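# Put the filled canister in the yellow bay

## Task

Of four canisters, exactly one holds contents. Move that one into the yellow bay so that its whole footprint sits within the tape and none of it rests on the tape. Return the three empty canisters to roughly their starting spots. All four must end standing upright, neither toppled nor leaning, and must stay that way with the robot no longer supporting them.

## Robot and tools

Robot: a Hello Robot Stretch 4 with a single arm. It has an omni-wheel base, a lift that slides up a mast, a telescoping arm that reaches forward, a wrist with yaw, pitch and roll joints, and a two-finger gripper. It stands about 1.6 m tall, and the base's edge lies within 0.23 m of the base origin. Its cameras are head_camera (420x560), head_left_camera and head_right_camera (fisheye, 420x672) and wrist_camera (616x392).

Frames: the base frame sits on the floor below the base centre, with x forward, y left and z up. hand_pose is reported in this frame. It marks a point between the open fingertips, and its axes line up with the base's when all wrist joints are 0. The printed value may not match reality exactly. The odometry frame is where the base frame was when the scene began.

execute_actions: "actions" is a list holding one action, or none if you only want the state and images. An action may contain "base", "joints" or both, with optional "pace" and "contact_limits". Alternatively it contains only {"end_of_arm": "enable_torque"}, which re-powers any wrist or gripper motor that has shut off. All motions in one action start together.
- "base" holds exactly one relative move, measured from the base position in the latest state report. translate_m: metres straight ahead, negative for backward, -2 to 2. strafe_m: metres sideways, left positive, -2 to 2. rotate_rad: turn in place, counter-clockwise (left) positive, -3.2 to 3.2.
- "joints" holds absolute targets keyed by name, not offsets. lift_m: 0 to 1.2 m. arm_m: extension, 0 to 0.55 m. wrist_yaw_rad: -1.134 to 4.276, where 0 points forward, positive turns left and 3.14 is folded back; above 3.4 the arm can block it. wrist_pitch_rad: -1.117 to 4.259, where 0 is level and 1.57 points down. wrist_roll_rad: -1.117 to 4.259, where 0 keeps the fingers level and positive turns clockwise as seen from behind. gripper_m: fingertip gap in metres, -0.038 to 0.141; negative values press the tips together. A joint target outside its range is clipped and reported. Unknown keys or other bad values cause the whole call to be rejected.
- "pace": "slow", "default", "fast" or "max". The base's top speeds are 0.1, 0.3, 0.4 and 0.6 m/s and its turn rates 1, 2, 3 and 4 rad/s. With the lift raised above 0.2, both are reduced further.
- "contact_limits": {"arm_m": value} from 0 (gentlest) to 0.75 (firmest), default 0.5. It sets how much force the arm may apply before it halts.
- "cameras": a list of camera names, or "all"; leaving it out or passing null also returns every camera. An empty list returns no images. The "pictures" line gives the order of the images.
Joints or a base left out of an action can keep pushing toward older targets.

wait: seconds, 0 to 10. Commands nothing and returns the state and images.
zoom_image: camera plus region [x0, y0, x1, y1] in that camera's pixels, origin top-left, no larger than 504 by 504. It only works on images from the most recent result.
read_manual: section "licences" returns licence texts only.
finished_scene: scene is the number of the current scene. This is final, and the result reports success.

Result lines:
- base_status and joint_status describe how each motion ended. "done" means reached; for the base it only means the wheels turned the full amount. "off_target" means the part stopped short and may still be pushing. "contact_stop_at_<key>" means the part hit something; the lift, arm or wheels then go slack. "limit_stop_at_<name>" means a built-in limit stopped it; "limit_stop_at_tilt" means the lean exceeded 6 degrees. "torque_fault" means a wrist motor gave out; send enable_torque.
- on_its_own covers things you did not command. "held at" names the target being held, not the actual position.
- lidar_m: 12 horizontal distances in 30-degree sectors. The first faces ahead and they proceed counter-clockwise: 4th left, 7th back, 10th right. "-" means nothing was seen or the object is closer than 0.25 m. The lidar misses clear objects and thin legs.
- wrist_depth_mm: a 7x7 grid of median depths, 100 to 2000 mm, read from the top left.
- base_odometry counts wheel turns only. Compare turned_by_wheels with turned_by_imu; a gap above about 0.1 rad points to slipping or a collision.
- base_tilt: degrees of forward and right lean.
- motor_effort: percent of maximum, with the peak during the action in brackets. Readings are noisy and offset. For wheel_0, wheel_1 and wheel_2, positive turns the base right.

Gripping: command a gripper_m smaller than the object's width. Going lower squeezes harder and draws the object inward. Neither the reading nor "done" proves you are holding something; a firm squeeze appears as a clear change in gripper effort. If the fingertips jam against a surface, raise the lift. To unfold the wrist at the start, send lift_m 0.4 with wrist_yaw_rad 0.

Things to avoid: knocking canisters over or dropping them. Hard pushes, since a firm shove or pull can tip the robot. Driving or turning with more than 1 kg held while arm_m is above 0.2, especially at fast paces. Pressing the gripper into objects during base or arm moves, which causes torque faults. Rolling or tilting the gripper up in ways that trigger own-body stops. The robot keeps its last command while you are thinking. Shorter total robot motion is better.

Each tool is called after "Call:" as name(argument=value, ...) on one line, values as JSON.

## Session

Call:
execute_actions(actions=[])

Scene clock: 0.00 s.
base_odometry: x=+0.000 y=+0.000 heading=+0.000 (m, m, rad; odometry frame)
turned_by_wheels: +0.000 (rad since the last result)
turned_by_imu: +0.000 (rad since the last result)
base_tilt: forward=-0.1 right=-0.1 (deg)
lidar_m: 1.21 1.52 0.79 0.84 1.69 1.76 0.89 1.78 1.14 1.12 2.00 1.07
base_status: not commanded
joint_positions: lift_m=+0.279 arm_m=-0.002 wrist_yaw_rad=+3.154 wrist_pitch_rad=+0.021 wrist_roll_rad=+0.008 gripper_m=+0.057
joint_status: not commanded
motor_effort: lift_m=+20 arm_m=+0 wrist_yaw_rad=+0 wrist_pitch_rad=-8 wrist_roll_rad=+1 gripper_m=-2 wheel_0=+0 wheel_1=+0 wheel_2=+0 (%)
hand_pose: x=-0.1204 y=+0.0837 z=+0.4506 quat_wxyz=(-0.006, -0.011, +0.004, +1.000) (m; base frame)
wrist_depth_mm: - 138 - - - 1921 1576 / - 121 174 - - 1863 1576 / - 130 179 - - 1808 1537 / 133 138 1863 - - 1808 1499 / 1618 1808 1983 1060 - 1808 1537 / 1576 1661 199 1008 196 1708 1537 / 1118 1042 1138 138 1160 1098 1205
pictures: head_camera, head_left_camera, head_right_camera, wrist_camera
Images, in order (width x height): head_camera 420x560, head_left_camera 420x672, head_right_camera 420x672, wrist_camera 616x392.

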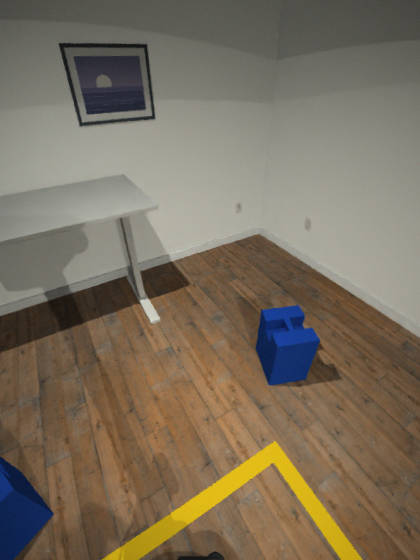

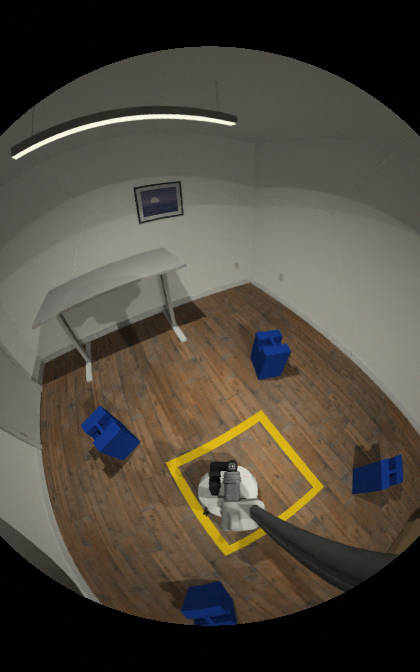

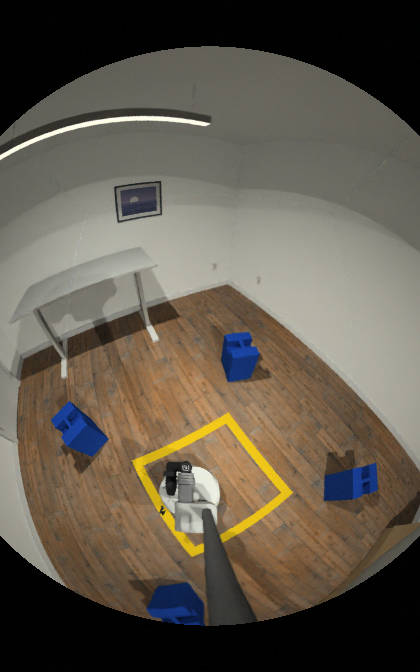

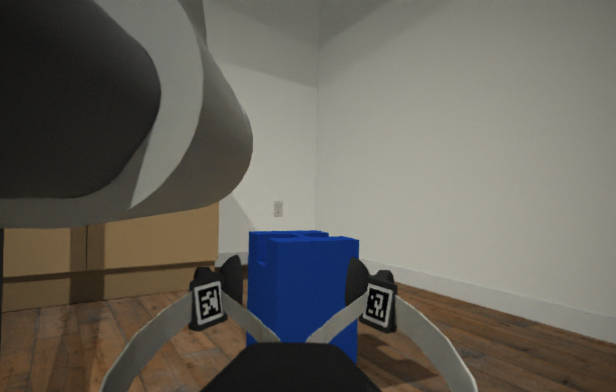

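Call:
zoom_image(camera="head_camera", region=[220, 280, 360, 400])

Region (220, 280, 360, 400) of head_camera's 420x560 image, scaled by 3.600, with more detail than that image has; it fills the top 432 rows of this view, and the rest is white.

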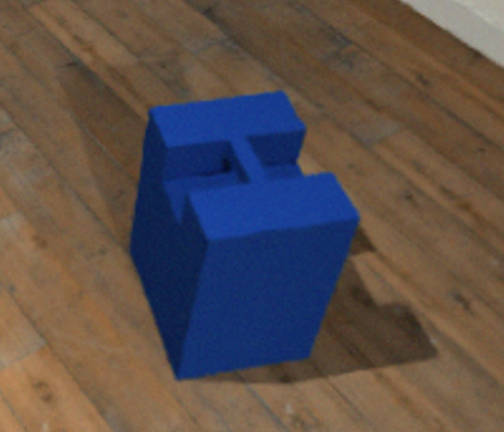

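Call:
execute_actions(actions=[{"base":{"rotate_rad":-0.30},"joints":{"lift_m":0.62,"wrist_yaw_rad":0,"wrist_pitch_rad":1.57,"wrist_roll_rad":-0.47,"gripper_m":0.08}}], cameras=[])

Call:
execute_actions(actions=[{"base":{"translate_m":0.85},"joints":{"arm_m":0.3},"pace":"fast"}], cameras=["head_camera","wrist_camera"])

Scene clock: 19.37 s.
base_odometry: x=+0.000 y=+0.000 heading=-0.299 (m, m, rad; odometry frame)
turned_by_wheels: -0.299 (rad since the last result)
turned_by_imu: -0.302 (rad since the last result)
base_tilt: forward=-0.1 right=+0.1 (deg)
lidar_m: 1.06 1.53 1.53 0.81 1.71 1.69 0.87 0.90 1.77 1.12 2.03 2.01
base_status: done
joint_positions: lift_m=+0.620 arm_m=-0.002 wrist_yaw_rad=+0.000 wrist_pitch_rad=+1.570 wrist_roll_rad=-0.470 gripper_m=+0.080
joint_status: all done
motor_effort: lift_m=+24(25) arm_m=+0(0) wrist_yaw_rad=-2(7) wrist_pitch_rad=-2(7) wrist_roll_rad=+0(4) gripper_m=-1(6) wheel_0=+3(4) wheel_1=+1(8) wheel_2=+3(6) (%)
hand_pose: x=+0.1694 y=-0.0874 z=+0.5093 quat_wxyz=(+0.688, -0.165, +0.687, +0.165) (m; base frame)
wrist_depth_mm: 715 723 741 741 750 759 759 / 707 723 732 750 750 750 768 / 715 732 741 741 741 750 759 / 732 521 521 741 741 741 750 / 512 512 517 530 732 741 768 / 508 508 202 525 198 750 750 / 512 517 517 138 741 741 750
pictures: none
No camera images: the call's "cameras" was empty. Leave "cameras" out to get every camera's image.

Scene clock: 22.80 s.
base_odometry: x=+0.812 y=-0.251 heading=-0.300 (m, m, rad; odometry frame)
turned_by_wheels: +0.000 (rad since the last result)
turned_by_imu: -0.004 (rad since the last result)
base_tilt: forward=+0.0 right=-0.1 (deg)
lidar_m: 0.25 1.74 0.96 1.11 1.07 1.21 1.71 2.36 1.24 1.66 1.40 0.26
base_status: done
joint_positions: lift_m=+0.620 arm_m=+0.299 wrist_yaw_rad=+0.000 wrist_pitch_rad=+1.570 wrist_roll_rad=-0.470 gripper_m=+0.080
joint_status: all done
motor_effort: lift_m=+23(24) arm_m=+8(7) wrist_yaw_rad=+1(2) wrist_pitch_rad=-1(3) wrist_roll_rad=+0(0) gripper_m=-3(2) wheel_0=-1(7) wheel_1=-1(7) wheel_2=+1(14) (%)
hand_pose: x=+0.4697 y=-0.0874 z=+0.5094 quat_wxyz=(+0.688, -0.165, +0.687, +0.165) (m; base frame)
wrist_depth_mm: 715 723 723 723 750 759 741 / 715 715 741 732 732 750 768 / 715 715 732 741 750 750 750 / 723 349 347 351 741 741 759 / 715 427 347 436 750 732 750 / 723 715 200 427 197 750 750 / 580 345 345 137 732 750 750
pictures: head_camera, wrist_camera
Images, in order (width x height): head_camera 420x560, wrist_camera 616x392.

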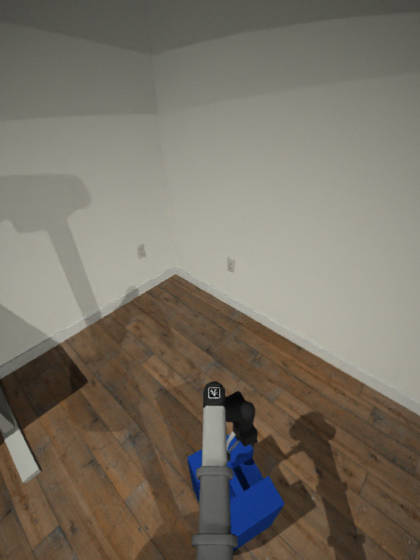

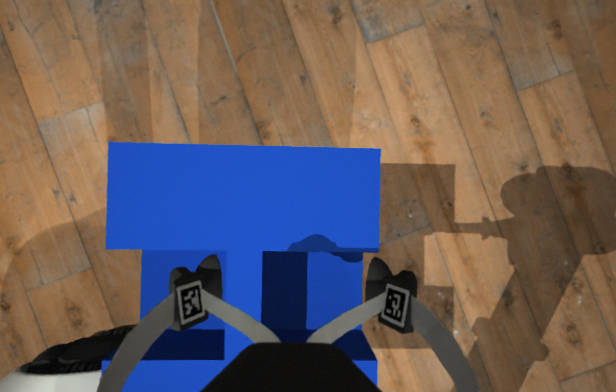

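Call:
execute_actions(actions=[{"base":{"strafe_m":0.027},"joints":{"arm_m":0.242,"lift_m":0.53}}], cameras=["wrist_camera"])

Scene clock: 29.23 s.
base_odometry: x=+0.820 y=-0.225 heading=-0.300 (m, m, rad; odometry frame)
turned_by_wheels: +0.000 (rad since the last result)
turned_by_imu: -0.002 (rad since the last result)
base_tilt: forward=+0.0 right=-0.2 (deg)
lidar_m: 0.28 1.71 0.93 1.07 1.03 1.19 1.71 2.38 1.26 1.69 1.41 0.25
base_status: done
joint_positions: lift_m=+0.530 arm_m=+0.244 wrist_yaw_rad=+0.000 wrist_pitch_rad=+1.570 wrist_roll_rad=-0.470 gripper_m=+0.080
joint_status: all done
motor_effort: lift_m=+14(26) arm_m=-9(9) wrist_yaw_rad=+0(1) wrist_pitch_rad=-1(2) wrist_roll_rad=+0(0) gripper_m=-2(2) wheel_0=+0(7) wheel_1=+0(9) wheel_2=+0(0) (%)
hand_pose: x=+0.4146 y=-0.0874 z=+0.4201 quat_wxyz=(+0.688, -0.165, +0.687, +0.164) (m; base frame)
wrist_depth_mm: 627 634 640 640 668 654 668 / 627 259 260 263 266 661 661 / 627 257 259 263 264 654 661 / 640 258 258 263 264 647 661 / 627 634 340 262 345 661 661 / 621 627 201 260 198 661 661 / 449 257 258 137 264 654 668
pictures: wrist_camera
Images, in order (width x height): wrist_camera 616x392.

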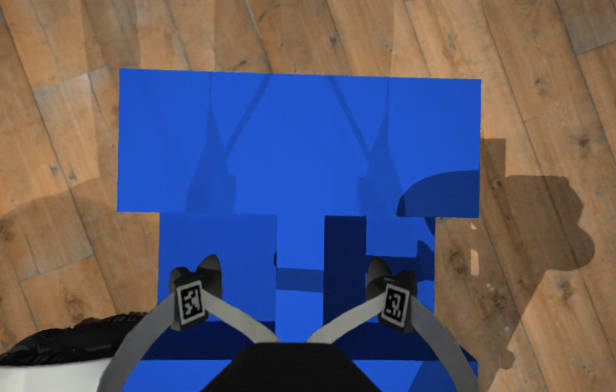

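Call:
execute_actions(actions=[{"joints":{"lift_m":0.478}}], cameras=[])

Call:
execute_actions(actions=[{"joints":{"gripper_m":-0.02}}], cameras=[])

Call:
execute_actions(actions=[{"joints":{"lift_m":0.51},"pace":"slow"}], cameras=["wrist_camera"])

Scene clock: 34.23 s.
base_odometry: x=+0.820 y=-0.225 heading=-0.300 (m, m, rad; odometry frame)
turned_by_wheels: +0.000 (rad since the last result)
turned_by_imu: -0.002 (rad since the last result)
base_tilt: forward=+0.0 right=-0.1 (deg)
lidar_m: 0.27 1.70 0.93 1.07 1.03 1.16 1.68 2.39 1.25 1.69 1.41 0.25
base_status: not commanded
joint_positions: lift_m=+0.478 arm_m=+0.244 wrist_yaw_rad=+0.000 wrist_pitch_rad=+1.570 wrist_roll_rad=-0.470 gripper_m=+0.080
joint_status: all done
motor_effort: lift_m=+14(20) arm_m=-8(8) wrist_yaw_rad=+0(0) wrist_pitch_rad=-2(1) wrist_roll_rad=+0(0) gripper_m=-1(2) wheel_0=+0(0) wheel_1=+0(0) wheel_2=+0(0) (%)
hand_pose: x=+0.4146 y=-0.0874 z=+0.3681 quat_wxyz=(+0.688, -0.165, +0.687, +0.164) (m; base frame)
wrist_depth_mm: 580 580 597 591 609 603 609 / 591 207 208 210 212 213 609 / 574 206 209 210 212 213 615 / 585 206 208 209 211 213 603 / 580 580 289 210 293 603 615 / 574 544 201 208 198 603 615 / 436 235 251 137 258 597 609
pictures: none
No camera images: the call's "cameras" was empty. Leave "cameras" out to get every camera's image.

Scene clock: 35.97 s.
base_odometry: x=+0.820 y=-0.225 heading=-0.300 (m, m, rad; odometry frame)
turned_by_wheels: +0.000 (rad since the last result)
turned_by_imu: -0.001 (rad since the last result)
base_tilt: forward=+0.0 right=-0.1 (deg)
lidar_m: 0.25 1.70 0.94 1.06 1.07 1.17 1.71 2.37 1.26 1.72 1.40 0.25
base_status: not commanded
joint_positions: lift_m=+0.478 arm_m=+0.244 wrist_yaw_rad=+0.000 wrist_pitch_rad=+1.570 wrist_roll_rad=-0.470 gripper_m=-0.019
joint_status: all done
motor_effort: lift_m=+18(18) arm_m=-8(9) wrist_yaw_rad=-2(2) wrist_pitch_rad=-1(2) wrist_roll_rad=+1(1) gripper_m=-24(25) wheel_0=+0(0) wheel_1=+0(0) wheel_2=+0(0) (%)
hand_pose: x=+0.4146 y=-0.0874 z=+0.3678 quat_wxyz=(+0.688, -0.165, +0.687, +0.165) (m; base frame)
wrist_depth_mm: 580 195 591 597 597 603 597 / 585 195 196 197 200 200 603 / 580 195 197 198 200 201 603 / 585 195 196 198 199 201 597 / 569 277 278 198 282 603 615 / 580 276 183 198 186 597 603 / 439 220 250 176 255 227 603
pictures: none
No camera images: the call's "cameras" was empty. Leave "cameras" out to get every camera's image.

Scene clock: 37.07 s.
base_odometry: x=+0.820 y=-0.225 heading=-0.300 (m, m, rad; odometry frame)
turned_by_wheels: +0.000 (rad since the last result)
turned_by_imu: +0.000 (rad since the last result)
base_tilt: forward=-0.3 right=-0.2 (deg)
lidar_m: 0.25 1.70 0.94 1.06 1.05 1.17 1.72 2.38 1.26 1.70 1.41 0.26
base_status: not commanded
joint_positions: lift_m=+0.509 arm_m=+0.244 wrist_yaw_rad=+0.000 wrist_pitch_rad=+1.570 wrist_roll_rad=-0.470 gripper_m=-0.019
joint_status: all done
motor_effort: lift_m=+28(29) arm_m=-8(8) wrist_yaw_rad=-1(4) wrist_pitch_rad=-2(1) wrist_roll_rad=+0(0) gripper_m=-25(25) wheel_0=+0(0) wheel_1=+0(0) wheel_2=+0(0) (%)
hand_pose: x=+0.4146 y=-0.0874 z=+0.3990 quat_wxyz=(+0.688, -0.165, +0.687, +0.165) (m; base frame)
wrist_depth_mm: 609 196 621 615 634 634 640 / 621 195 196 198 200 202 647 / 609 196 196 199 200 201 640 / 603 196 197 198 200 202 640 / 609 278 278 200 281 634 634 / 615 277 183 198 185 634 640 / 433 220 251 176 256 229 640
pictures: wrist_camera
Images, in order (width x height): wrist_camera 616x392.

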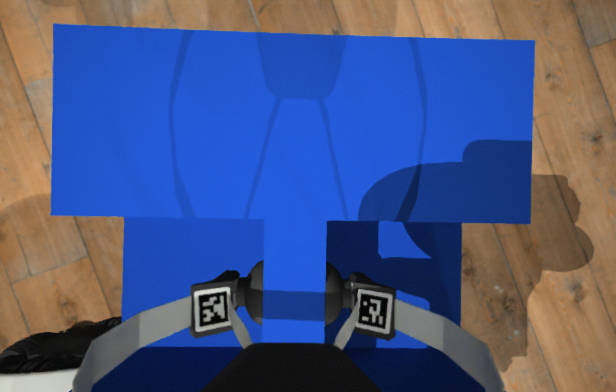

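Call:
execute_actions(actions=[{"joints":{"lift_m":0.472},"pace":"slow"}], cameras=[])

Call:
execute_actions(actions=[{"joints":{"gripper_m":0.08}}], cameras=[])

Call:
execute_actions(actions=[{"joints":{"lift_m":0.6}}], cameras=[])

Call:
execute_actions(actions=[{"base":{"translate_m":-0.3},"joints":{"arm_m":0.05},"pace":"fast"}], cameras=[])

Call:
execute_actions(actions=[{"base":{"rotate_rad":-1.75},"pace":"fast"}], cameras=["head_camera","head_left_camera"])

Scene clock: 43.10 s.
base_odometry: x=+0.820 y=-0.225 heading=-0.300 (m, m, rad; odometry frame)
turned_by_wheels: +0.000 (rad since the last result)
turned_by_imu: -0.002 (rad since the last result)
base_tilt: forward=+0.0 right=-0.1 (deg)
lidar_m: 0.27 1.72 0.94 1.07 1.06 1.18 1.72 2.38 1.27 1.67 1.40 0.25
base_status: not commanded
joint_positions: lift_m=+0.472 arm_m=+0.244 wrist_yaw_rad=+0.000 wrist_pitch_rad=+1.570 wrist_roll_rad=-0.470 gripper_m=-0.019
joint_status: all done
motor_effort: lift_m=+18(27) arm_m=-9(9) wrist_yaw_rad=-1(2) wrist_pitch_rad=-1(1) wrist_roll_rad=+0(0) gripper_m=-23(24) wheel_0=+0(0) wheel_1=+0(0) wheel_2=+0(0) (%)
hand_pose: x=+0.4147 y=-0.0874 z=+0.3618 quat_wxyz=(+0.688, -0.165, +0.687, +0.165) (m; base frame)
wrist_depth_mm: 574 196 580 585 591 597 603 / 569 195 196 198 199 202 597 / 569 195 197 198 200 201 591 / 564 196 196 199 200 202 603 / 574 277 278 198 282 597 603 / 569 276 183 199 185 597 597 / 436 220 250 176 255 227 597
pictures: none
No camera images: the call's "cameras" was empty. Leave "cameras" out to get every camera's image.

Scene clock: 44.83 s.
base_odometry: x=+0.820 y=-0.225 heading=-0.300 (m, m, rad; odometry frame)
turned_by_wheels: +0.000 (rad since the last result)
turned_by_imu: -0.001 (rad since the last result)
base_tilt: forward=-0.1 right=-0.1 (deg)
lidar_m: 0.25 1.70 0.93 1.10 1.05 1.16 1.71 2.38 1.28 1.68 1.42 0.25
base_status: not commanded
joint_positions: lift_m=+0.472 arm_m=+0.243 wrist_yaw_rad=+0.000 wrist_pitch_rad=+1.571 wrist_roll_rad=-0.470 gripper_m=+0.080
joint_status: all done
motor_effort: lift_m=+18(18) arm_m=-8(9) wrist_yaw_rad=-1(2) wrist_pitch_rad=-2(12) wrist_roll_rad=+0(0) gripper_m=-1(23) wheel_0=+0(0) wheel_1=+0(0) wheel_2=+0(0) (%)
hand_pose: x=+0.4143 y=-0.0874 z=+0.3618 quat_wxyz=(+0.688, -0.164, +0.688, +0.164) (m; base frame)
wrist_depth_mm: 574 574 580 591 597 591 597 / 574 201 202 204 206 207 603 / 574 200 202 203 205 208 603 / 569 200 202 204 204 208 603 / 574 282 282 203 286 597 603 / 569 282 201 202 197 609 609 / 439 235 252 137 257 591 603
pictures: none
No camera images: the call's "cameras" was empty. Leave "cameras" out to get every camera's image.

Scene clock: 46.43 s.
base_odometry: x=+0.820 y=-0.225 heading=-0.300 (m, m, rad; odometry frame)
turned_by_wheels: +0.000 (rad since the last result)
turned_by_imu: -0.001 (rad since the last result)
base_tilt: forward=+0.0 right=-0.1 (deg)
lidar_m: 0.27 1.71 0.93 1.06 1.05 1.19 1.71 2.38 1.26 1.71 1.42 0.25
base_status: not commanded
joint_positions: lift_m=+0.600 arm_m=+0.243 wrist_yaw_rad=+0.000 wrist_pitch_rad=+1.570 wrist_roll_rad=-0.470 gripper_m=+0.080
joint_status: all done
motor_effort: lift_m=+24(19) arm_m=-8(8) wrist_yaw_rad=+1(0) wrist_pitch_rad=-2(3) wrist_roll_rad=+0(0) gripper_m=-3(2) wheel_0=+0(1) wheel_1=-1(0) wheel_2=+0(0) (%)
hand_pose: x=+0.4144 y=-0.0874 z=+0.4893 quat_wxyz=(+0.688, -0.165, +0.688, +0.164) (m; base frame)
wrist_depth_mm: 707 707 723 715 715 723 741 / 699 699 707 715 732 741 741 / 699 699 329 334 330 723 732 / 707 699 327 327 332 723 732 / 691 699 410 413 418 723 723 / 691 597 201 329 197 715 732 / 496 325 327 137 332 723 732
pictures: none
No camera images: the call's "cameras" was empty. Leave "cameras" out to get every camera's image.

Scene clock: 48.43 s.
base_odometry: x=+0.534 y=-0.136 heading=-0.300 (m, m, rad; odometry frame)
turned_by_wheels: +0.000 (rad since the last result)
turned_by_imu: +0.000 (rad since the last result)
base_tilt: forward=-0.1 right=+0.0 (deg)
lidar_m: 0.51 1.14 1.14 1.30 0.88 2.09 1.42 2.19 1.15 1.16 1.64 0.58
base_status: done
joint_positions: lift_m=+0.600 arm_m=+0.051 wrist_yaw_rad=+0.000 wrist_pitch_rad=+1.570 wrist_roll_rad=-0.470 gripper_m=+0.080
joint_status: all done
motor_effort: lift_m=+24(24) arm_m=-8(11) wrist_yaw_rad=+3(2) wrist_pitch_rad=-3(3) wrist_roll_rad=+0(0) gripper_m=-2(2) wheel_0=+1(7) wheel_1=+1(7) wheel_2=-3(12) (%)
hand_pose: x=+0.2225 y=-0.0874 z=+0.4894 quat_wxyz=(+0.688, -0.165, +0.688, +0.164) (m; base frame)
wrist_depth_mm: 691 707 715 715 525 512 732 / 699 707 707 715 723 723 732 / 699 707 707 715 732 741 732 / 699 707 707 723 723 723 732 / 691 496 496 715 715 732 732 / 492 492 202 517 197 732 732 / 488 492 500 137 715 723 732
pictures: none
No camera images: the call's "cameras" was empty. Leave "cameras" out to get every camera's image.

Scene clock: 50.30 s.
base_odometry: x=+0.534 y=-0.136 heading=-2.049 (m, m, rad; odometry frame)
turned_by_wheels: -1.750 (rad since the last result)
turned_by_imu: -1.751 (rad since the last result)
base_tilt: forward=+0.0 right=-0.1 (deg)
lidar_m: 1.17 1.68 1.61 0.52 0.73 1.14 1.21 0.88 1.01 1.53 1.40 2.16
base_status: done
joint_positions: lift_m=+0.600 arm_m=+0.051 wrist_yaw_rad=+0.000 wrist_pitch_rad=+1.570 wrist_roll_rad=-0.470 gripper_m=+0.080
joint_status: not commanded
motor_effort: lift_m=+23(24) arm_m=-8(8) wrist_yaw_rad=-1(1) wrist_pitch_rad=-2(2) wrist_roll_rad=+1(1) gripper_m=-1(1) wheel_0=+1(9) wheel_1=+1(9) wheel_2=+2(11) (%)
hand_pose: x=+0.2226 y=-0.0874 z=+0.4894 quat_wxyz=(+0.688, -0.165, +0.687, +0.165) (m; base frame)
wrist_depth_mm: 707 707 707 715 741 723 732 / 707 707 707 723 723 732 732 / 699 707 715 715 723 715 732 / 691 699 707 715 732 732 732 / 691 496 500 723 723 732 741 / 488 488 202 512 199 723 732 / 488 496 496 137 732 723 732
pictures: head_camera, head_left_camera
Images, in order (width x height): head_camera 420x560, head_left_camera 420x672.

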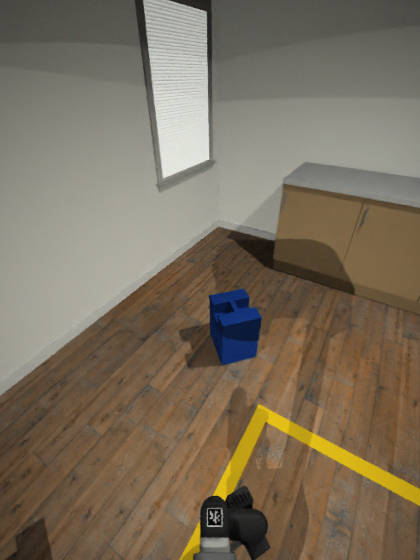

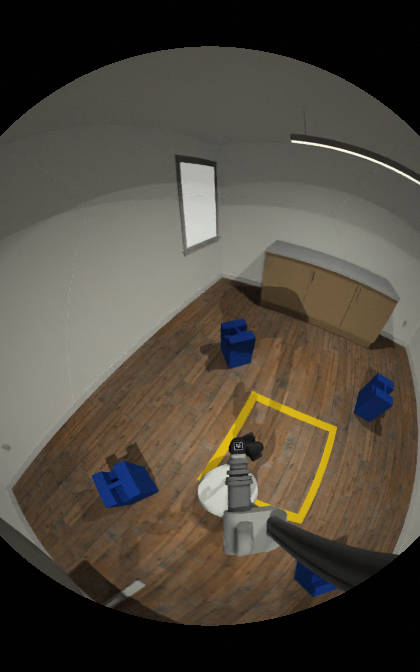

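Call:
execute_actions(actions=[{"base":{"rotate_rad":-0.047},"joints":{"wrist_roll_rad":-0.3},"pace":"fast"}], cameras=[])

Call:
execute_actions(actions=[{"base":{"translate_m":0.88},"joints":{"arm_m":0.28},"pace":"fast"}], cameras=["wrist_camera"])

Scene clock: 57.40 s.
base_odometry: x=+0.534 y=-0.136 heading=-2.096 (m, m, rad; odometry frame)
turned_by_wheels: -0.047 (rad since the last result)
turned_by_imu: -0.048 (rad since the last result)
base_tilt: forward=+0.0 right=-0.3 (deg)
lidar_m: 1.14 1.70 1.62 0.51 0.69 1.13 1.20 0.89 0.94 2.17 1.43 2.16
base_status: done
joint_positions: lift_m=+0.600 arm_m=+0.051 wrist_yaw_rad=+0.000 wrist_pitch_rad=+1.570 wrist_roll_rad=-0.301 gripper_m=+0.080
joint_status: all done
motor_effort: lift_m=+23(23) arm_m=-8(8) wrist_yaw_rad=+0(1) wrist_pitch_rad=-2(1) wrist_roll_rad=+2(4) gripper_m=-1(3) wheel_0=+3(6) wheel_1=-1(6) wheel_2=-2(9) (%)
hand_pose: x=+0.2226 y=-0.0874 z=+0.4894 quat_wxyz=(+0.699, -0.106, +0.699, +0.106) (m; base frame)
wrist_depth_mm: 699 699 723 723 723 732 732 / 707 699 707 723 723 723 732 / 699 707 707 723 732 723 732 / 699 699 707 707 723 723 741 / 691 504 504 715 723 723 732 / 492 492 202 508 196 723 732 / 488 492 496 137 715 723 732
pictures: none
No camera images: the call's "cameras" was empty. Leave "cameras" out to get every camera's image.

Scene clock: 60.87 s.
base_odometry: x=+0.092 y=-0.898 heading=-2.096 (m, m, rad; odometry frame)
turned_by_wheels: +0.000 (rad since the last result)
turned_by_imu: -0.004 (rad since the last result)
base_tilt: forward=+0.0 right=-0.2 (deg)
lidar_m: 0.29 1.27 1.20 1.24 1.70 1.01 2.78 1.63 1.46 1.32 1.46 0.34
base_status: done
joint_positions: lift_m=+0.600 arm_m=+0.279 wrist_yaw_rad=+0.000 wrist_pitch_rad=+1.570 wrist_roll_rad=-0.300 gripper_m=+0.080
joint_status: all done
motor_effort: lift_m=+23(23) arm_m=+8(10) wrist_yaw_rad=+0(0) wrist_pitch_rad=-1(2) wrist_roll_rad=+3(3) gripper_m=-2(1) wheel_0=+0(7) wheel_1=-1(7) wheel_2=+3(14) (%)
hand_pose: x=+0.4497 y=-0.0874 z=+0.4894 quat_wxyz=(+0.699, -0.106, +0.699, +0.106) (m; base frame)
wrist_depth_mm: 707 699 715 715 732 715 732 / 707 707 330 334 334 732 732 / 699 329 330 330 332 732 732 / 691 699 407 415 723 723 732 / 699 707 410 413 723 723 732 / 699 349 201 330 198 732 732 / 691 325 325 137 332 723 723
pictures: wrist_camera
Images, in order (width x height): wrist_camera 616x392.

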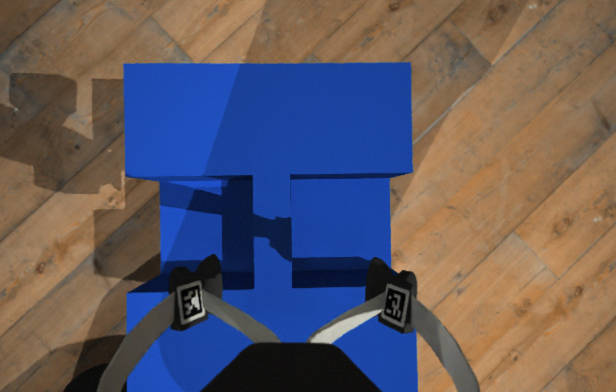

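Call:
execute_actions(actions=[{"base":{"strafe_m":0.029},"joints":{"arm_m":0.298,"lift_m":0.52,"wrist_roll_rad":-0.33}}], cameras=[])

Call:
execute_actions(actions=[{"joints":{"lift_m":0.478}}], cameras=["wrist_camera"])

Call:
execute_actions(actions=[{"joints":{"gripper_m":-0.02}}], cameras=[])

Call:
execute_actions(actions=[{"joints":{"lift_m":0.495},"pace":"slow"}], cameras=["wrist_camera"])

Scene clock: 67.10 s.
base_odometry: x=+0.117 y=-0.912 heading=-2.096 (m, m, rad; odometry frame)
turned_by_wheels: +0.000 (rad since the last result)
turned_by_imu: -0.002 (rad since the last result)
base_tilt: forward=+0.2 right=-0.2 (deg)
lidar_m: 0.28 1.25 1.18 1.21 1.66 0.99 2.79 1.64 1.48 1.37 1.47 0.32
base_status: done
joint_positions: lift_m=+0.520 arm_m=+0.296 wrist_yaw_rad=+0.000 wrist_pitch_rad=+1.570 wrist_roll_rad=-0.329 gripper_m=+0.080
joint_status: all done
motor_effort: lift_m=+15(20) arm_m=+9(8) wrist_yaw_rad=-2(1) wrist_pitch_rad=-1(2) wrist_roll_rad=+0(2) gripper_m=-3(2) wheel_0=+2(7) wheel_1=-2(9) wheel_2=+0(2) (%)
hand_pose: x=+0.4676 y=-0.0874 z=+0.4101 quat_wxyz=(+0.698, -0.116, +0.697, +0.116) (m; base frame)
wrist_depth_mm: 621 640 634 647 640 647 654 / 621 249 250 254 254 640 640 / 621 248 251 252 253 255 647 / 627 329 250 251 253 640 647 / 621 621 330 251 334 640 647 / 627 627 202 251 198 640 640 / 615 247 248 138 253 640 640
pictures: none
No camera images: the call's "cameras" was empty. Leave "cameras" out to get every camera's image.

Scene clock: 68.13 s.
base_odometry: x=+0.117 y=-0.912 heading=-2.096 (m, m, rad; odometry frame)
turned_by_wheels: +0.000 (rad since the last result)
turned_by_imu: +0.000 (rad since the last result)
base_tilt: forward=+0.0 right=+0.0 (deg)
lidar_m: 0.28 1.23 1.18 1.23 1.66 0.99 2.77 1.65 1.52 1.36 1.46 0.33
base_status: not commanded
joint_positions: lift_m=+0.478 arm_m=+0.296 wrist_yaw_rad=+0.000 wrist_pitch_rad=+1.570 wrist_roll_rad=-0.329 gripper_m=+0.080
joint_status: all done
motor_effort: lift_m=+14(13) arm_m=+9(8) wrist_yaw_rad=+0(1) wrist_pitch_rad=-3(1) wrist_roll_rad=-1(0) gripper_m=+0(1) wheel_0=+2(2) wheel_1=-2(2) wheel_2=+0(0) (%)
hand_pose: x=+0.4676 y=-0.0874 z=+0.3681 quat_wxyz=(+0.698, -0.116, +0.697, +0.116) (m; base frame)
wrist_depth_mm: 580 207 585 603 597 597 609 / 580 207 208 210 212 213 609 / 580 206 209 210 211 213 609 / 580 206 208 209 212 213 609 / 585 580 287 208 293 597 603 / 580 289 200 209 197 603 603 / 569 224 239 137 242 245 609
pictures: wrist_camera
Images, in order (width x height): wrist_camera 616x392.

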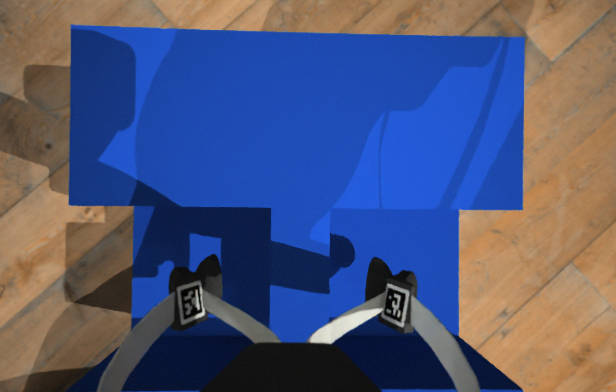

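Scene clock: 69.87 s.
base_odometry: x=+0.117 y=-0.912 heading=-2.096 (m, m, rad; odometry frame)
turned_by_wheels: +0.000 (rad since the last result)
turned_by_imu: -0.001 (rad since the last result)
base_tilt: forward=+0.0 right=-0.1 (deg)
lidar_m: 0.28 1.24 1.17 1.23 1.66 0.99 2.78 1.66 1.50 1.37 1.47 0.33
base_status: not commanded
joint_positions: lift_m=+0.478 arm_m=+0.296 wrist_yaw_rad=+0.000 wrist_pitch_rad=+1.570 wrist_roll_rad=-0.330 gripper_m=-0.019
joint_status: all done
motor_effort: lift_m=+18(18) arm_m=+8(9) wrist_yaw_rad=-1(0) wrist_pitch_rad=-2(1) wrist_roll_rad=+0(0) gripper_m=-24(25) wheel_0=+2(2) wheel_1=-2(2) wheel_2=+0(0) (%)
hand_pose: x=+0.4676 y=-0.0874 z=+0.3678 quat_wxyz=(+0.698, -0.116, +0.697, +0.116) (m; base frame)
wrist_depth_mm: 580 196 198 199 200 202 609 / 585 196 198 198 200 202 609 / 580 196 196 198 200 202 609 / 580 196 198 199 200 201 603 / 580 277 278 199 283 597 603 / 574 278 184 198 186 597 603 / 585 209 238 177 242 216 597
pictures: none
No camera images: the call's "cameras" was empty. Leave "cameras" out to get every camera's image.

Scene clock: 70.73 s.
base_odometry: x=+0.117 y=-0.912 heading=-2.096 (m, m, rad; odometry frame)
turned_by_wheels: +0.000 (rad since the last result)
turned_by_imu: +0.000 (rad since the last result)
base_tilt: forward=-0.1 right=-0.1 (deg)
lidar_m: 0.28 1.23 1.18 1.22 1.67 0.99 2.78 1.67 1.49 1.38 1.48 0.32
base_status: not commanded
joint_positions: lift_m=+0.494 arm_m=+0.297 wrist_yaw_rad=+0.000 wrist_pitch_rad=+1.570 wrist_roll_rad=-0.330 gripper_m=-0.019
joint_status: all done
motor_effort: lift_m=+28(25) arm_m=+8(8) wrist_yaw_rad=+2(3) wrist_pitch_rad=-2(2) wrist_roll_rad=+0(0) gripper_m=-23(23) wheel_0=+1(2) wheel_1=-2(2) wheel_2=+0(0) (%)
hand_pose: x=+0.4676 y=-0.0874 z=+0.3840 quat_wxyz=(+0.698, -0.116, +0.697, +0.116) (m; base frame)
wrist_depth_mm: 591 196 198 199 200 202 627 / 591 196 198 198 200 201 621 / 585 196 196 198 200 201 621 / 597 196 198 199 200 200 621 / 597 278 277 199 282 621 621 / 591 277 184 198 184 609 621 / 591 209 238 175 242 215 621
pictures: wrist_camera
Images, in order (width x height): wrist_camera 616x392.

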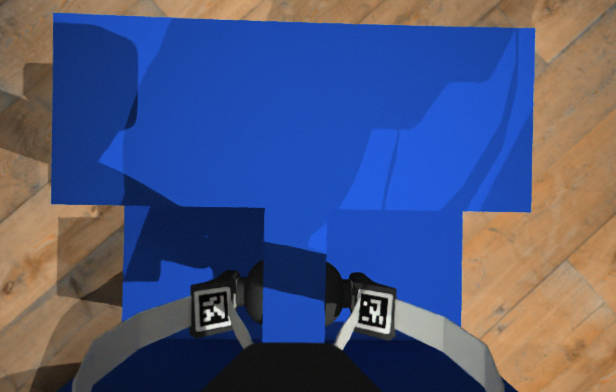

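Call:
execute_actions(actions=[{"joints":{"lift_m":0.476},"pace":"slow"}], cameras=[])

Call:
execute_actions(actions=[{"joints":{"gripper_m":0.08}}], cameras=[])

Call:
execute_actions(actions=[{"joints":{"lift_m":0.6},"pace":"fast"}], cameras=[])

Call:
execute_actions(actions=[{"base":{"rotate_rad":-1.7},"joints":{"arm_m":0.1},"pace":"fast"}], cameras=["head_camera"])

Scene clock: 76.57 s.
base_odometry: x=+0.117 y=-0.912 heading=-2.096 (m, m, rad; odometry frame)
turned_by_wheels: +0.000 (rad since the last result)
turned_by_imu: -0.002 (rad since the last result)
base_tilt: forward=+0.0 right=+0.0 (deg)
lidar_m: 0.29 1.23 1.18 1.22 1.63 1.00 2.79 1.66 1.50 1.37 1.47 0.32
base_status: not commanded
joint_positions: lift_m=+0.476 arm_m=+0.297 wrist_yaw_rad=+0.000 wrist_pitch_rad=+1.570 wrist_roll_rad=-0.330 gripper_m=-0.019
joint_status: all done
motor_effort: lift_m=+18(27) arm_m=+8(9) wrist_yaw_rad=-1(2) wrist_pitch_rad=-3(2) wrist_roll_rad=+0(0) gripper_m=-23(23) wheel_0=+2(1) wheel_1=-2(1) wheel_2=+0(0) (%)
hand_pose: x=+0.4676 y=-0.0874 z=+0.3658 quat_wxyz=(+0.698, -0.116, +0.697, +0.116) (m; base frame)
wrist_depth_mm: 580 196 198 199 200 201 603 / 574 195 196 199 200 202 603 / 569 196 196 198 200 201 603 / 580 196 197 198 200 202 597 / 580 277 279 199 283 597 603 / 574 277 183 198 185 597 591 / 574 210 239 175 242 216 609
pictures: none
No camera images: the call's "cameras" was empty. Leave "cameras" out to get every camera's image.

Scene clock: 78.30 s.
base_odometry: x=+0.117 y=-0.912 heading=-2.096 (m, m, rad; odometry frame)
turned_by_wheels: +0.000 (rad since the last result)
turned_by_imu: -0.001 (rad since the last result)
base_tilt: forward=+0.1 right=+0.1 (deg)
lidar_m: 0.28 1.24 1.18 1.21 1.67 1.00 2.78 1.67 1.48 1.37 1.47 0.32
base_status: not commanded
joint_positions: lift_m=+0.476 arm_m=+0.297 wrist_yaw_rad=+0.000 wrist_pitch_rad=+1.571 wrist_roll_rad=-0.330 gripper_m=+0.080
joint_status: all done
motor_effort: lift_m=+18(18) arm_m=+8(8) wrist_yaw_rad=-3(2) wrist_pitch_rad=-3(5) wrist_roll_rad=+0(0) gripper_m=-2(22) wheel_0=+2(2) wheel_1=-2(2) wheel_2=+0(0) (%)
hand_pose: x=+0.4675 y=-0.0874 z=+0.3658 quat_wxyz=(+0.698, -0.116, +0.697, +0.116) (m; base frame)
wrist_depth_mm: 580 206 206 585 597 603 609 / 574 205 206 208 210 211 609 / 569 204 206 208 209 211 603 / 585 205 206 208 208 211 609 / 574 286 286 206 290 603 603 / 574 283 201 207 197 603 609 / 574 223 238 137 243 247 603
pictures: none
No camera images: the call's "cameras" was empty. Leave "cameras" out to get every camera's image.

Scene clock: 79.57 s.
base_odometry: x=+0.117 y=-0.912 heading=-2.096 (m, m, rad; odometry frame)
turned_by_wheels: +0.000 (rad since the last result)
turned_by_imu: -0.001 (rad since the last result)
base_tilt: forward=+0.0 right=-0.1 (deg)
lidar_m: 0.30 1.23 1.18 1.23 1.67 0.98 2.76 1.65 1.48 1.35 1.48 0.32
base_status: not commanded
joint_positions: lift_m=+0.600 arm_m=+0.297 wrist_yaw_rad=+0.000 wrist_pitch_rad=+1.570 wrist_roll_rad=-0.330 gripper_m=+0.080
joint_status: all done
motor_effort: lift_m=+23(23) arm_m=+8(8) wrist_yaw_rad=+1(1) wrist_pitch_rad=-3(2) wrist_roll_rad=+0(0) gripper_m=-2(2) wheel_0=+2(2) wheel_1=-2(2) wheel_2=+0(0) (%)
hand_pose: x=+0.4675 y=-0.0874 z=+0.4894 quat_wxyz=(+0.698, -0.116, +0.697, +0.116) (m; base frame)
wrist_depth_mm: 699 707 715 707 732 741 741 / 699 699 707 715 732 723 741 / 699 707 329 330 334 741 732 / 707 699 329 330 336 715 741 / 707 699 410 413 415 715 723 / 691 707 200 332 198 723 732 / 683 324 325 137 332 732 723
pictures: none
No camera images: the call's "cameras" was empty. Leave "cameras" out to get every camera's image.

Scene clock: 81.40 s.
base_odometry: x=+0.117 y=-0.912 heading=+2.487 (m, m, rad; odometry frame)
turned_by_wheels: -1.700 (rad since the last result)
turned_by_imu: -1.701 (rad since the last result)
base_tilt: forward=-0.1 right=+0.0 (deg)
lidar_m: 1.37 1.54 0.37 0.28 1.31 1.17 1.19 1.49 1.00 1.94 1.67 2.53
base_status: done
joint_positions: lift_m=+0.600 arm_m=+0.102 wrist_yaw_rad=+0.000 wrist_pitch_rad=+1.570 wrist_roll_rad=-0.330 gripper_m=+0.080
joint_status: all done
motor_effort: lift_m=+23(23) arm_m=-9(12) wrist_yaw_rad=+0(2) wrist_pitch_rad=-2(2) wrist_roll_rad=+0(0) gripper_m=-2(2) wheel_0=+0(7) wheel_1=+1(11) wheel_2=+0(10) (%)
hand_pose: x=+0.2726 y=-0.0874 z=+0.4894 quat_wxyz=(+0.698, -0.116, +0.697, +0.116) (m; base frame)
wrist_depth_mm: 707 707 715 715 723 715 732 / 707 707 715 715 723 723 732 / 699 707 715 723 723 732 732 / 699 699 707 715 723 732 732 / 699 707 691 715 715 723 732 / 627 492 201 715 198 715 741 / 488 492 496 137 715 723 723
pictures: head_camera
Images, in order (width x height): head_camera 420x560.

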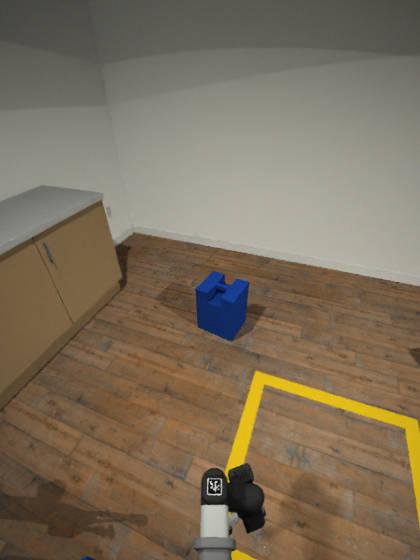

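Call:
execute_actions(actions=[{"base":{"translate_m":1.09},"joints":{"arm_m":0.3,"wrist_roll_rad":-1.1},"pace":"fast"}], cameras=["wrist_camera"])

Scene clock: 89.07 s.
base_odometry: x=-0.747 y=-0.249 heading=+2.487 (m, m, rad; odometry frame)
turned_by_wheels: +0.000 (rad since the last result)
turned_by_imu: -0.006 (rad since the last result)
base_tilt: forward=+0.2 right=+0.0 (deg)
lidar_m: 0.30 0.43 1.00 1.03 1.26 0.95 2.22 1.75 2.30 1.41 1.68 0.31
base_status: done
joint_positions: lift_m=+0.600 arm_m=+0.299 wrist_yaw_rad=+0.000 wrist_pitch_rad=+1.570 wrist_roll_rad=-1.099 gripper_m=+0.080
joint_status: all done
motor_effort: lift_m=+23(23) arm_m=+8(13) wrist_yaw_rad=+1(1) wrist_pitch_rad=-2(2) wrist_roll_rad=+0(5) gripper_m=-1(1) wheel_0=-1(7) wheel_1=+0(8) wheel_2=+3(14) (%)
hand_pose: x=+0.4697 y=-0.0874 z=+0.4894 quat_wxyz=(+0.603, -0.370, +0.603, +0.369) (m; base frame)
wrist_depth_mm: 691 707 699 707 732 732 732 / 699 325 327 330 336 732 741 / 699 327 327 330 334 732 741 / 615 699 404 410 413 732 750 / 500 564 404 415 715 732 741 / 484 324 201 330 198 723 732 / 488 324 325 137 334 732 741
pictures: wrist_camera
Images, in order (width x height): wrist_camera 616x392.

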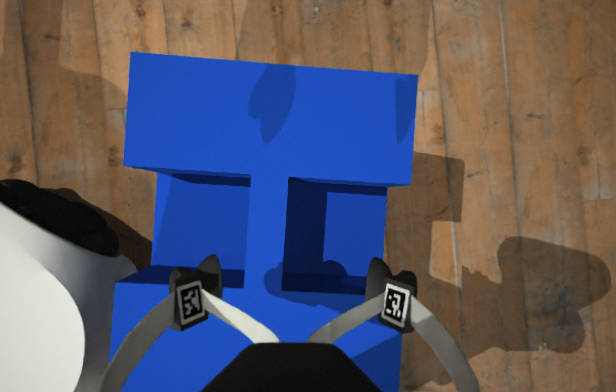

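Call:
execute_actions(actions=[{"base":{"strafe_m":0.036},"joints":{"arm_m":0.287,"lift_m":0.52,"wrist_roll_rad":-1.05}}], cameras=[])

Call:
execute_actions(actions=[{"joints":{"lift_m":0.478}}], cameras=["wrist_camera"])

Call:
execute_actions(actions=[{"joints":{"gripper_m":-0.02}}], cameras=[])

Scene clock: 93.10 s.
base_odometry: x=-0.769 y=-0.277 heading=+2.487 (m, m, rad; odometry frame)
turned_by_wheels: +0.000 (rad since the last result)
turned_by_imu: -0.002 (rad since the last result)
base_tilt: forward=+0.1 right=-0.1 (deg)
lidar_m: 0.33 1.10 0.99 1.00 1.21 0.96 1.13 1.77 2.33 1.43 1.70 0.30
base_status: done
joint_positions: lift_m=+0.520 arm_m=+0.289 wrist_yaw_rad=+0.000 wrist_pitch_rad=+1.570 wrist_roll_rad=-1.051 gripper_m=+0.080
joint_status: all done
motor_effort: lift_m=+15(26) arm_m=-9(6) wrist_yaw_rad=-1(2) wrist_pitch_rad=-1(0) wrist_roll_rad=+3(2) gripper_m=-2(1) wheel_0=+1(6) wheel_1=-1(7) wheel_2=+0(3) (%)
hand_pose: x=+0.4597 y=-0.0874 z=+0.4101 quat_wxyz=(+0.612, -0.355, +0.612, +0.354) (m; base frame)
wrist_depth_mm: 615 627 634 634 640 661 654 / 615 247 250 252 254 654 668 / 621 246 249 251 254 640 654 / 621 247 249 251 253 647 654 / 469 627 329 251 336 654 668 / 421 500 202 251 198 647 647 / 413 247 249 137 255 647 647
pictures: none
No camera images: the call's "cameras" was empty. Leave "cameras" out to get every camera's image.

Scene clock: 94.13 s.
base_odometry: x=-0.769 y=-0.277 heading=+2.487 (m, m, rad; odometry frame)
turned_by_wheels: +0.000 (rad since the last result)
turned_by_imu: +0.000 (rad since the last result)
base_tilt: forward=+0.0 right=+0.1 (deg)
lidar_m: 0.32 1.09 0.98 1.00 1.25 0.94 1.13 1.78 2.33 1.44 1.69 0.30
base_status: not commanded
joint_positions: lift_m=+0.478 arm_m=+0.289 wrist_yaw_rad=+0.000 wrist_pitch_rad=+1.570 wrist_roll_rad=-1.051 gripper_m=+0.080
joint_status: all done
motor_effort: lift_m=+14(13) arm_m=-8(9) wrist_yaw_rad=-1(2) wrist_pitch_rad=-2(1) wrist_roll_rad=+3(3) gripper_m=-2(2) wheel_0=+1(1) wheel_1=-1(1) wheel_2=+0(0) (%)
hand_pose: x=+0.4597 y=-0.0874 z=+0.3681 quat_wxyz=(+0.612, -0.355, +0.612, +0.354) (m; base frame)
wrist_depth_mm: 574 580 585 591 603 609 615 / 580 206 208 211 211 213 609 / 574 206 208 210 211 213 609 / 569 205 207 209 212 214 609 / 466 286 289 209 293 609 615 / 407 287 202 208 198 615 609 / 387 229 245 137 249 252 609
pictures: wrist_camera
Images, in order (width x height): wrist_camera 616x392.

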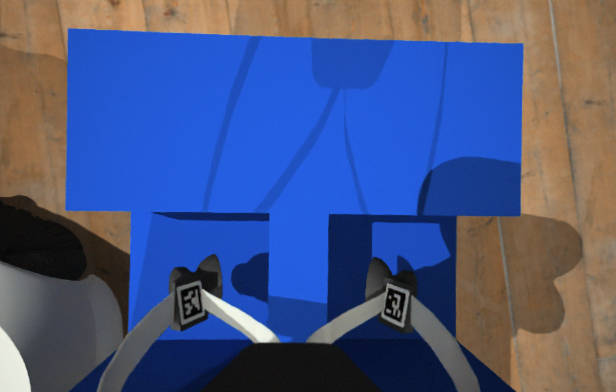

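Scene clock: 95.87 s.
base_odometry: x=-0.769 y=-0.277 heading=+2.487 (m, m, rad; odometry frame)
turned_by_wheels: +0.000 (rad since the last result)
turned_by_imu: -0.001 (rad since the last result)
base_tilt: forward=+0.1 right=+0.0 (deg)
lidar_m: 0.32 1.11 0.97 1.00 1.25 0.96 1.12 1.78 2.33 1.45 1.69 0.31
base_status: not commanded
joint_positions: lift_m=+0.478 arm_m=+0.289 wrist_yaw_rad=+0.000 wrist_pitch_rad=+1.570 wrist_roll_rad=-1.050 gripper_m=-0.019
joint_status: all done
motor_effort: lift_m=+18(18) arm_m=-9(9) wrist_yaw_rad=-1(0) wrist_pitch_rad=-2(5) wrist_roll_rad=+2(3) gripper_m=-23(24) wheel_0=+1(1) wheel_1=-1(1) wheel_2=+0(0) (%)
hand_pose: x=+0.4596 y=-0.0874 z=+0.3678 quat_wxyz=(+0.612, -0.355, +0.612, +0.354) (m; base frame)
wrist_depth_mm: 574 196 198 591 597 603 609 / 574 195 197 198 199 202 609 / 574 196 197 199 199 202 609 / 580 195 196 199 200 202 609 / 462 276 277 198 283 597 603 / 407 277 183 198 183 597 609 / 377 216 245 176 250 222 609
pictures: none
No camera images: the call's "cameras" was empty. Leave "cameras" out to get every camera's image.

Call:
execute_actions(actions=[{"joints":{"gripper_m":0.08}}], cameras=[])

Call:
execute_actions(actions=[{"joints":{"lift_m":0.6},"pace":"fast"}], cameras=[])

Call:
execute_actions(actions=[{"base":{"rotate_rad":-1.6},"joints":{"arm_m":0.1},"pace":"fast"}], cameras=["head_camera","head_left_camera"])

Scene clock: 101.13 s.
base_odometry: x=-0.769 y=-0.277 heading=+2.487 (m, m, rad; odometry frame)
turned_by_wheels: +0.000 (rad since the last result)
turned_by_imu: -0.002 (rad since the last result)
base_tilt: forward=+0.1 right=+0.0 (deg)
lidar_m: 0.33 1.09 0.97 1.00 1.23 0.95 1.12 1.76 2.33 1.45 1.70 0.30
base_status: not commanded
joint_positions: lift_m=+0.478 arm_m=+0.289 wrist_yaw_rad=+0.000 wrist_pitch_rad=+1.570 wrist_roll_rad=-1.050 gripper_m=+0.080
joint_status: all done
motor_effort: lift_m=+18(18) arm_m=-9(8) wrist_yaw_rad=+0(0) wrist_pitch_rad=-3(3) wrist_roll_rad=+2(3) gripper_m=-1(24) wheel_0=+1(1) wheel_1=-1(1) wheel_2=+0(0) (%)
hand_pose: x=+0.4595 y=-0.0874 z=+0.3678 quat_wxyz=(+0.612, -0.355, +0.612, +0.354) (m; base frame)
wrist_depth_mm: 574 574 591 585 597 603 603 / 569 205 207 209 212 212 603 / 580 205 208 208 211 213 615 / 574 206 206 208 212 213 621 / 469 285 289 209 293 603 621 / 407 286 200 209 198 597 603 / 384 229 246 137 250 603 609
pictures: none
No camera images: the call's "cameras" was empty. Leave "cameras" out to get every camera's image.

Scene clock: 102.40 s.
base_odometry: x=-0.769 y=-0.277 heading=+2.487 (m, m, rad; odometry frame)
turned_by_wheels: +0.000 (rad since the last result)
turned_by_imu: +0.000 (rad since the last result)
base_tilt: forward=+0.0 right=-0.1 (deg)
lidar_m: 0.32 1.09 0.97 0.99 1.23 0.93 1.12 1.79 2.33 1.44 1.68 0.31
base_status: not commanded
joint_positions: lift_m=+0.600 arm_m=+0.289 wrist_yaw_rad=+0.000 wrist_pitch_rad=+1.570 wrist_roll_rad=-1.050 gripper_m=+0.080
joint_status: all done
motor_effort: lift_m=+23(25) arm_m=-8(9) wrist_yaw_rad=-3(0) wrist_pitch_rad=-2(1) wrist_roll_rad=+2(3) gripper_m=-2(1) wheel_0=+1(1) wheel_1=-1(1) wheel_2=+0(0) (%)
hand_pose: x=+0.4595 y=-0.0874 z=+0.4894 quat_wxyz=(+0.612, -0.355, +0.612, +0.354) (m; base frame)
wrist_depth_mm: 699 691 715 707 732 732 741 / 707 699 707 715 723 732 741 / 691 699 327 330 334 732 741 / 691 699 329 329 332 732 732 / 492 699 410 410 415 723 741 / 488 512 201 332 198 715 741 / 484 325 324 137 330 723 732
pictures: none
No camera images: the call's "cameras" was empty. Leave "cameras" out to get every camera's image.

Scene clock: 104.20 s.
base_odometry: x=-0.769 y=-0.277 heading=+0.887 (m, m, rad; odometry frame)
turned_by_wheels: -1.600 (rad since the last result)
turned_by_imu: -1.601 (rad since the last result)
base_tilt: forward=-0.2 right=-0.1 (deg)
lidar_m: 1.43 1.70 0.30 0.32 1.12 0.98 1.00 1.22 0.95 1.06 1.76 2.31
base_status: done
joint_positions: lift_m=+0.600 arm_m=+0.102 wrist_yaw_rad=+0.000 wrist_pitch_rad=+1.570 wrist_roll_rad=-1.050 gripper_m=+0.080
joint_status: all done
motor_effort: lift_m=+23(23) arm_m=-9(9) wrist_yaw_rad=-1(2) wrist_pitch_rad=-1(3) wrist_roll_rad=+2(3) gripper_m=-2(1) wheel_0=+1(7) wheel_1=-1(10) wheel_2=+0(9) (%)
hand_pose: x=+0.2726 y=-0.0874 z=+0.4894 quat_wxyz=(+0.612, -0.355, +0.612, +0.354) (m; base frame)
wrist_depth_mm: 517 707 715 715 699 723 741 / 691 699 707 707 723 732 732 / 488 549 707 715 715 741 741 / 488 496 597 715 715 732 741 / 484 488 496 732 723 732 732 / 488 488 200 707 197 732 732 / 484 488 512 138 732 723 732
pictures: head_camera, head_left_camera
Images, in order (width x height): head_camera 420x560, head_left_camera 420x672.

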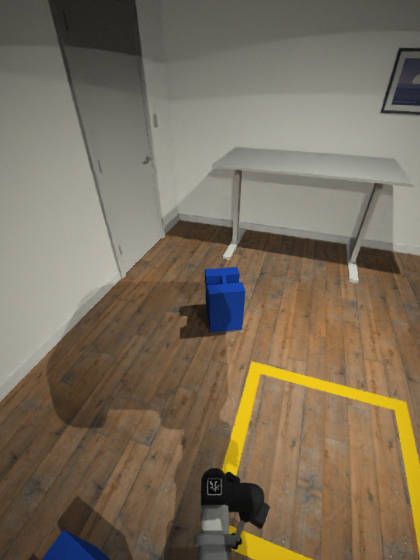

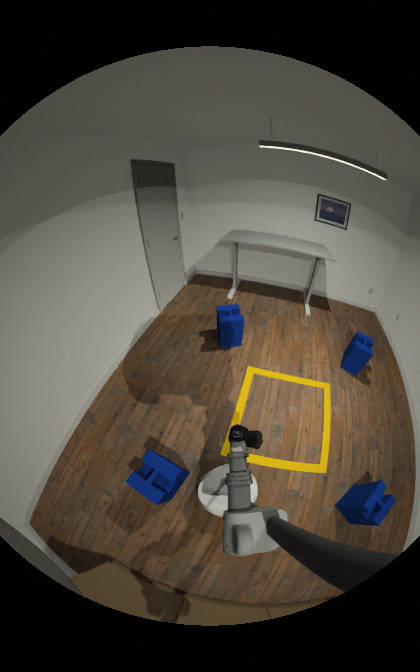

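Call:
execute_actions(actions=[{"base":{"translate_m":1.17},"joints":{"arm_m":0.27,"wrist_roll_rad":-0.1},"pace":"fast"}], cameras=["wrist_camera"])

Scene clock: 111.53 s.
base_odometry: x=-0.030 y=+0.630 heading=+0.887 (m, m, rad; odometry frame)
turned_by_wheels: +0.000 (rad since the last result)
turned_by_imu: -0.007 (rad since the last result)
base_tilt: forward=-0.2 right=+0.2 (deg)
lidar_m: 0.27 1.30 1.16 1.16 1.41 1.02 2.13 1.73 2.55 1.40 1.37 0.32
base_status: done
joint_positions: lift_m=+0.600 arm_m=+0.269 wrist_yaw_rad=+0.000 wrist_pitch_rad=+1.570 wrist_roll_rad=-0.101 gripper_m=+0.080
joint_status: all done
motor_effort: lift_m=+23(23) arm_m=+8(8) wrist_yaw_rad=-1(0) wrist_pitch_rad=-1(2) wrist_roll_rad=+3(6) gripper_m=-2(2) wheel_0=+0(7) wheel_1=-1(7) wheel_2=+1(13) (%)
hand_pose: x=+0.4397 y=-0.0874 z=+0.4894 quat_wxyz=(+0.707, -0.036, +0.706, +0.036) (m; base frame)
wrist_depth_mm: 699 707 707 715 723 723 741 / 715 707 330 336 707 741 723 / 699 327 330 332 334 732 723 / 707 707 407 329 413 741 732 / 699 699 407 410 715 723 732 / 691 707 201 329 198 715 723 / 699 324 327 138 332 723 723
pictures: wrist_camera
Images, in order (width x height): wrist_camera 616x392.

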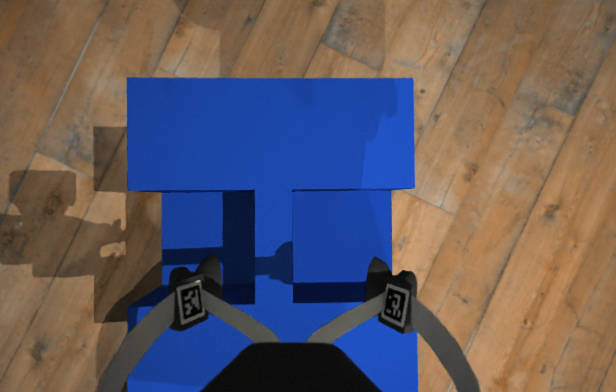

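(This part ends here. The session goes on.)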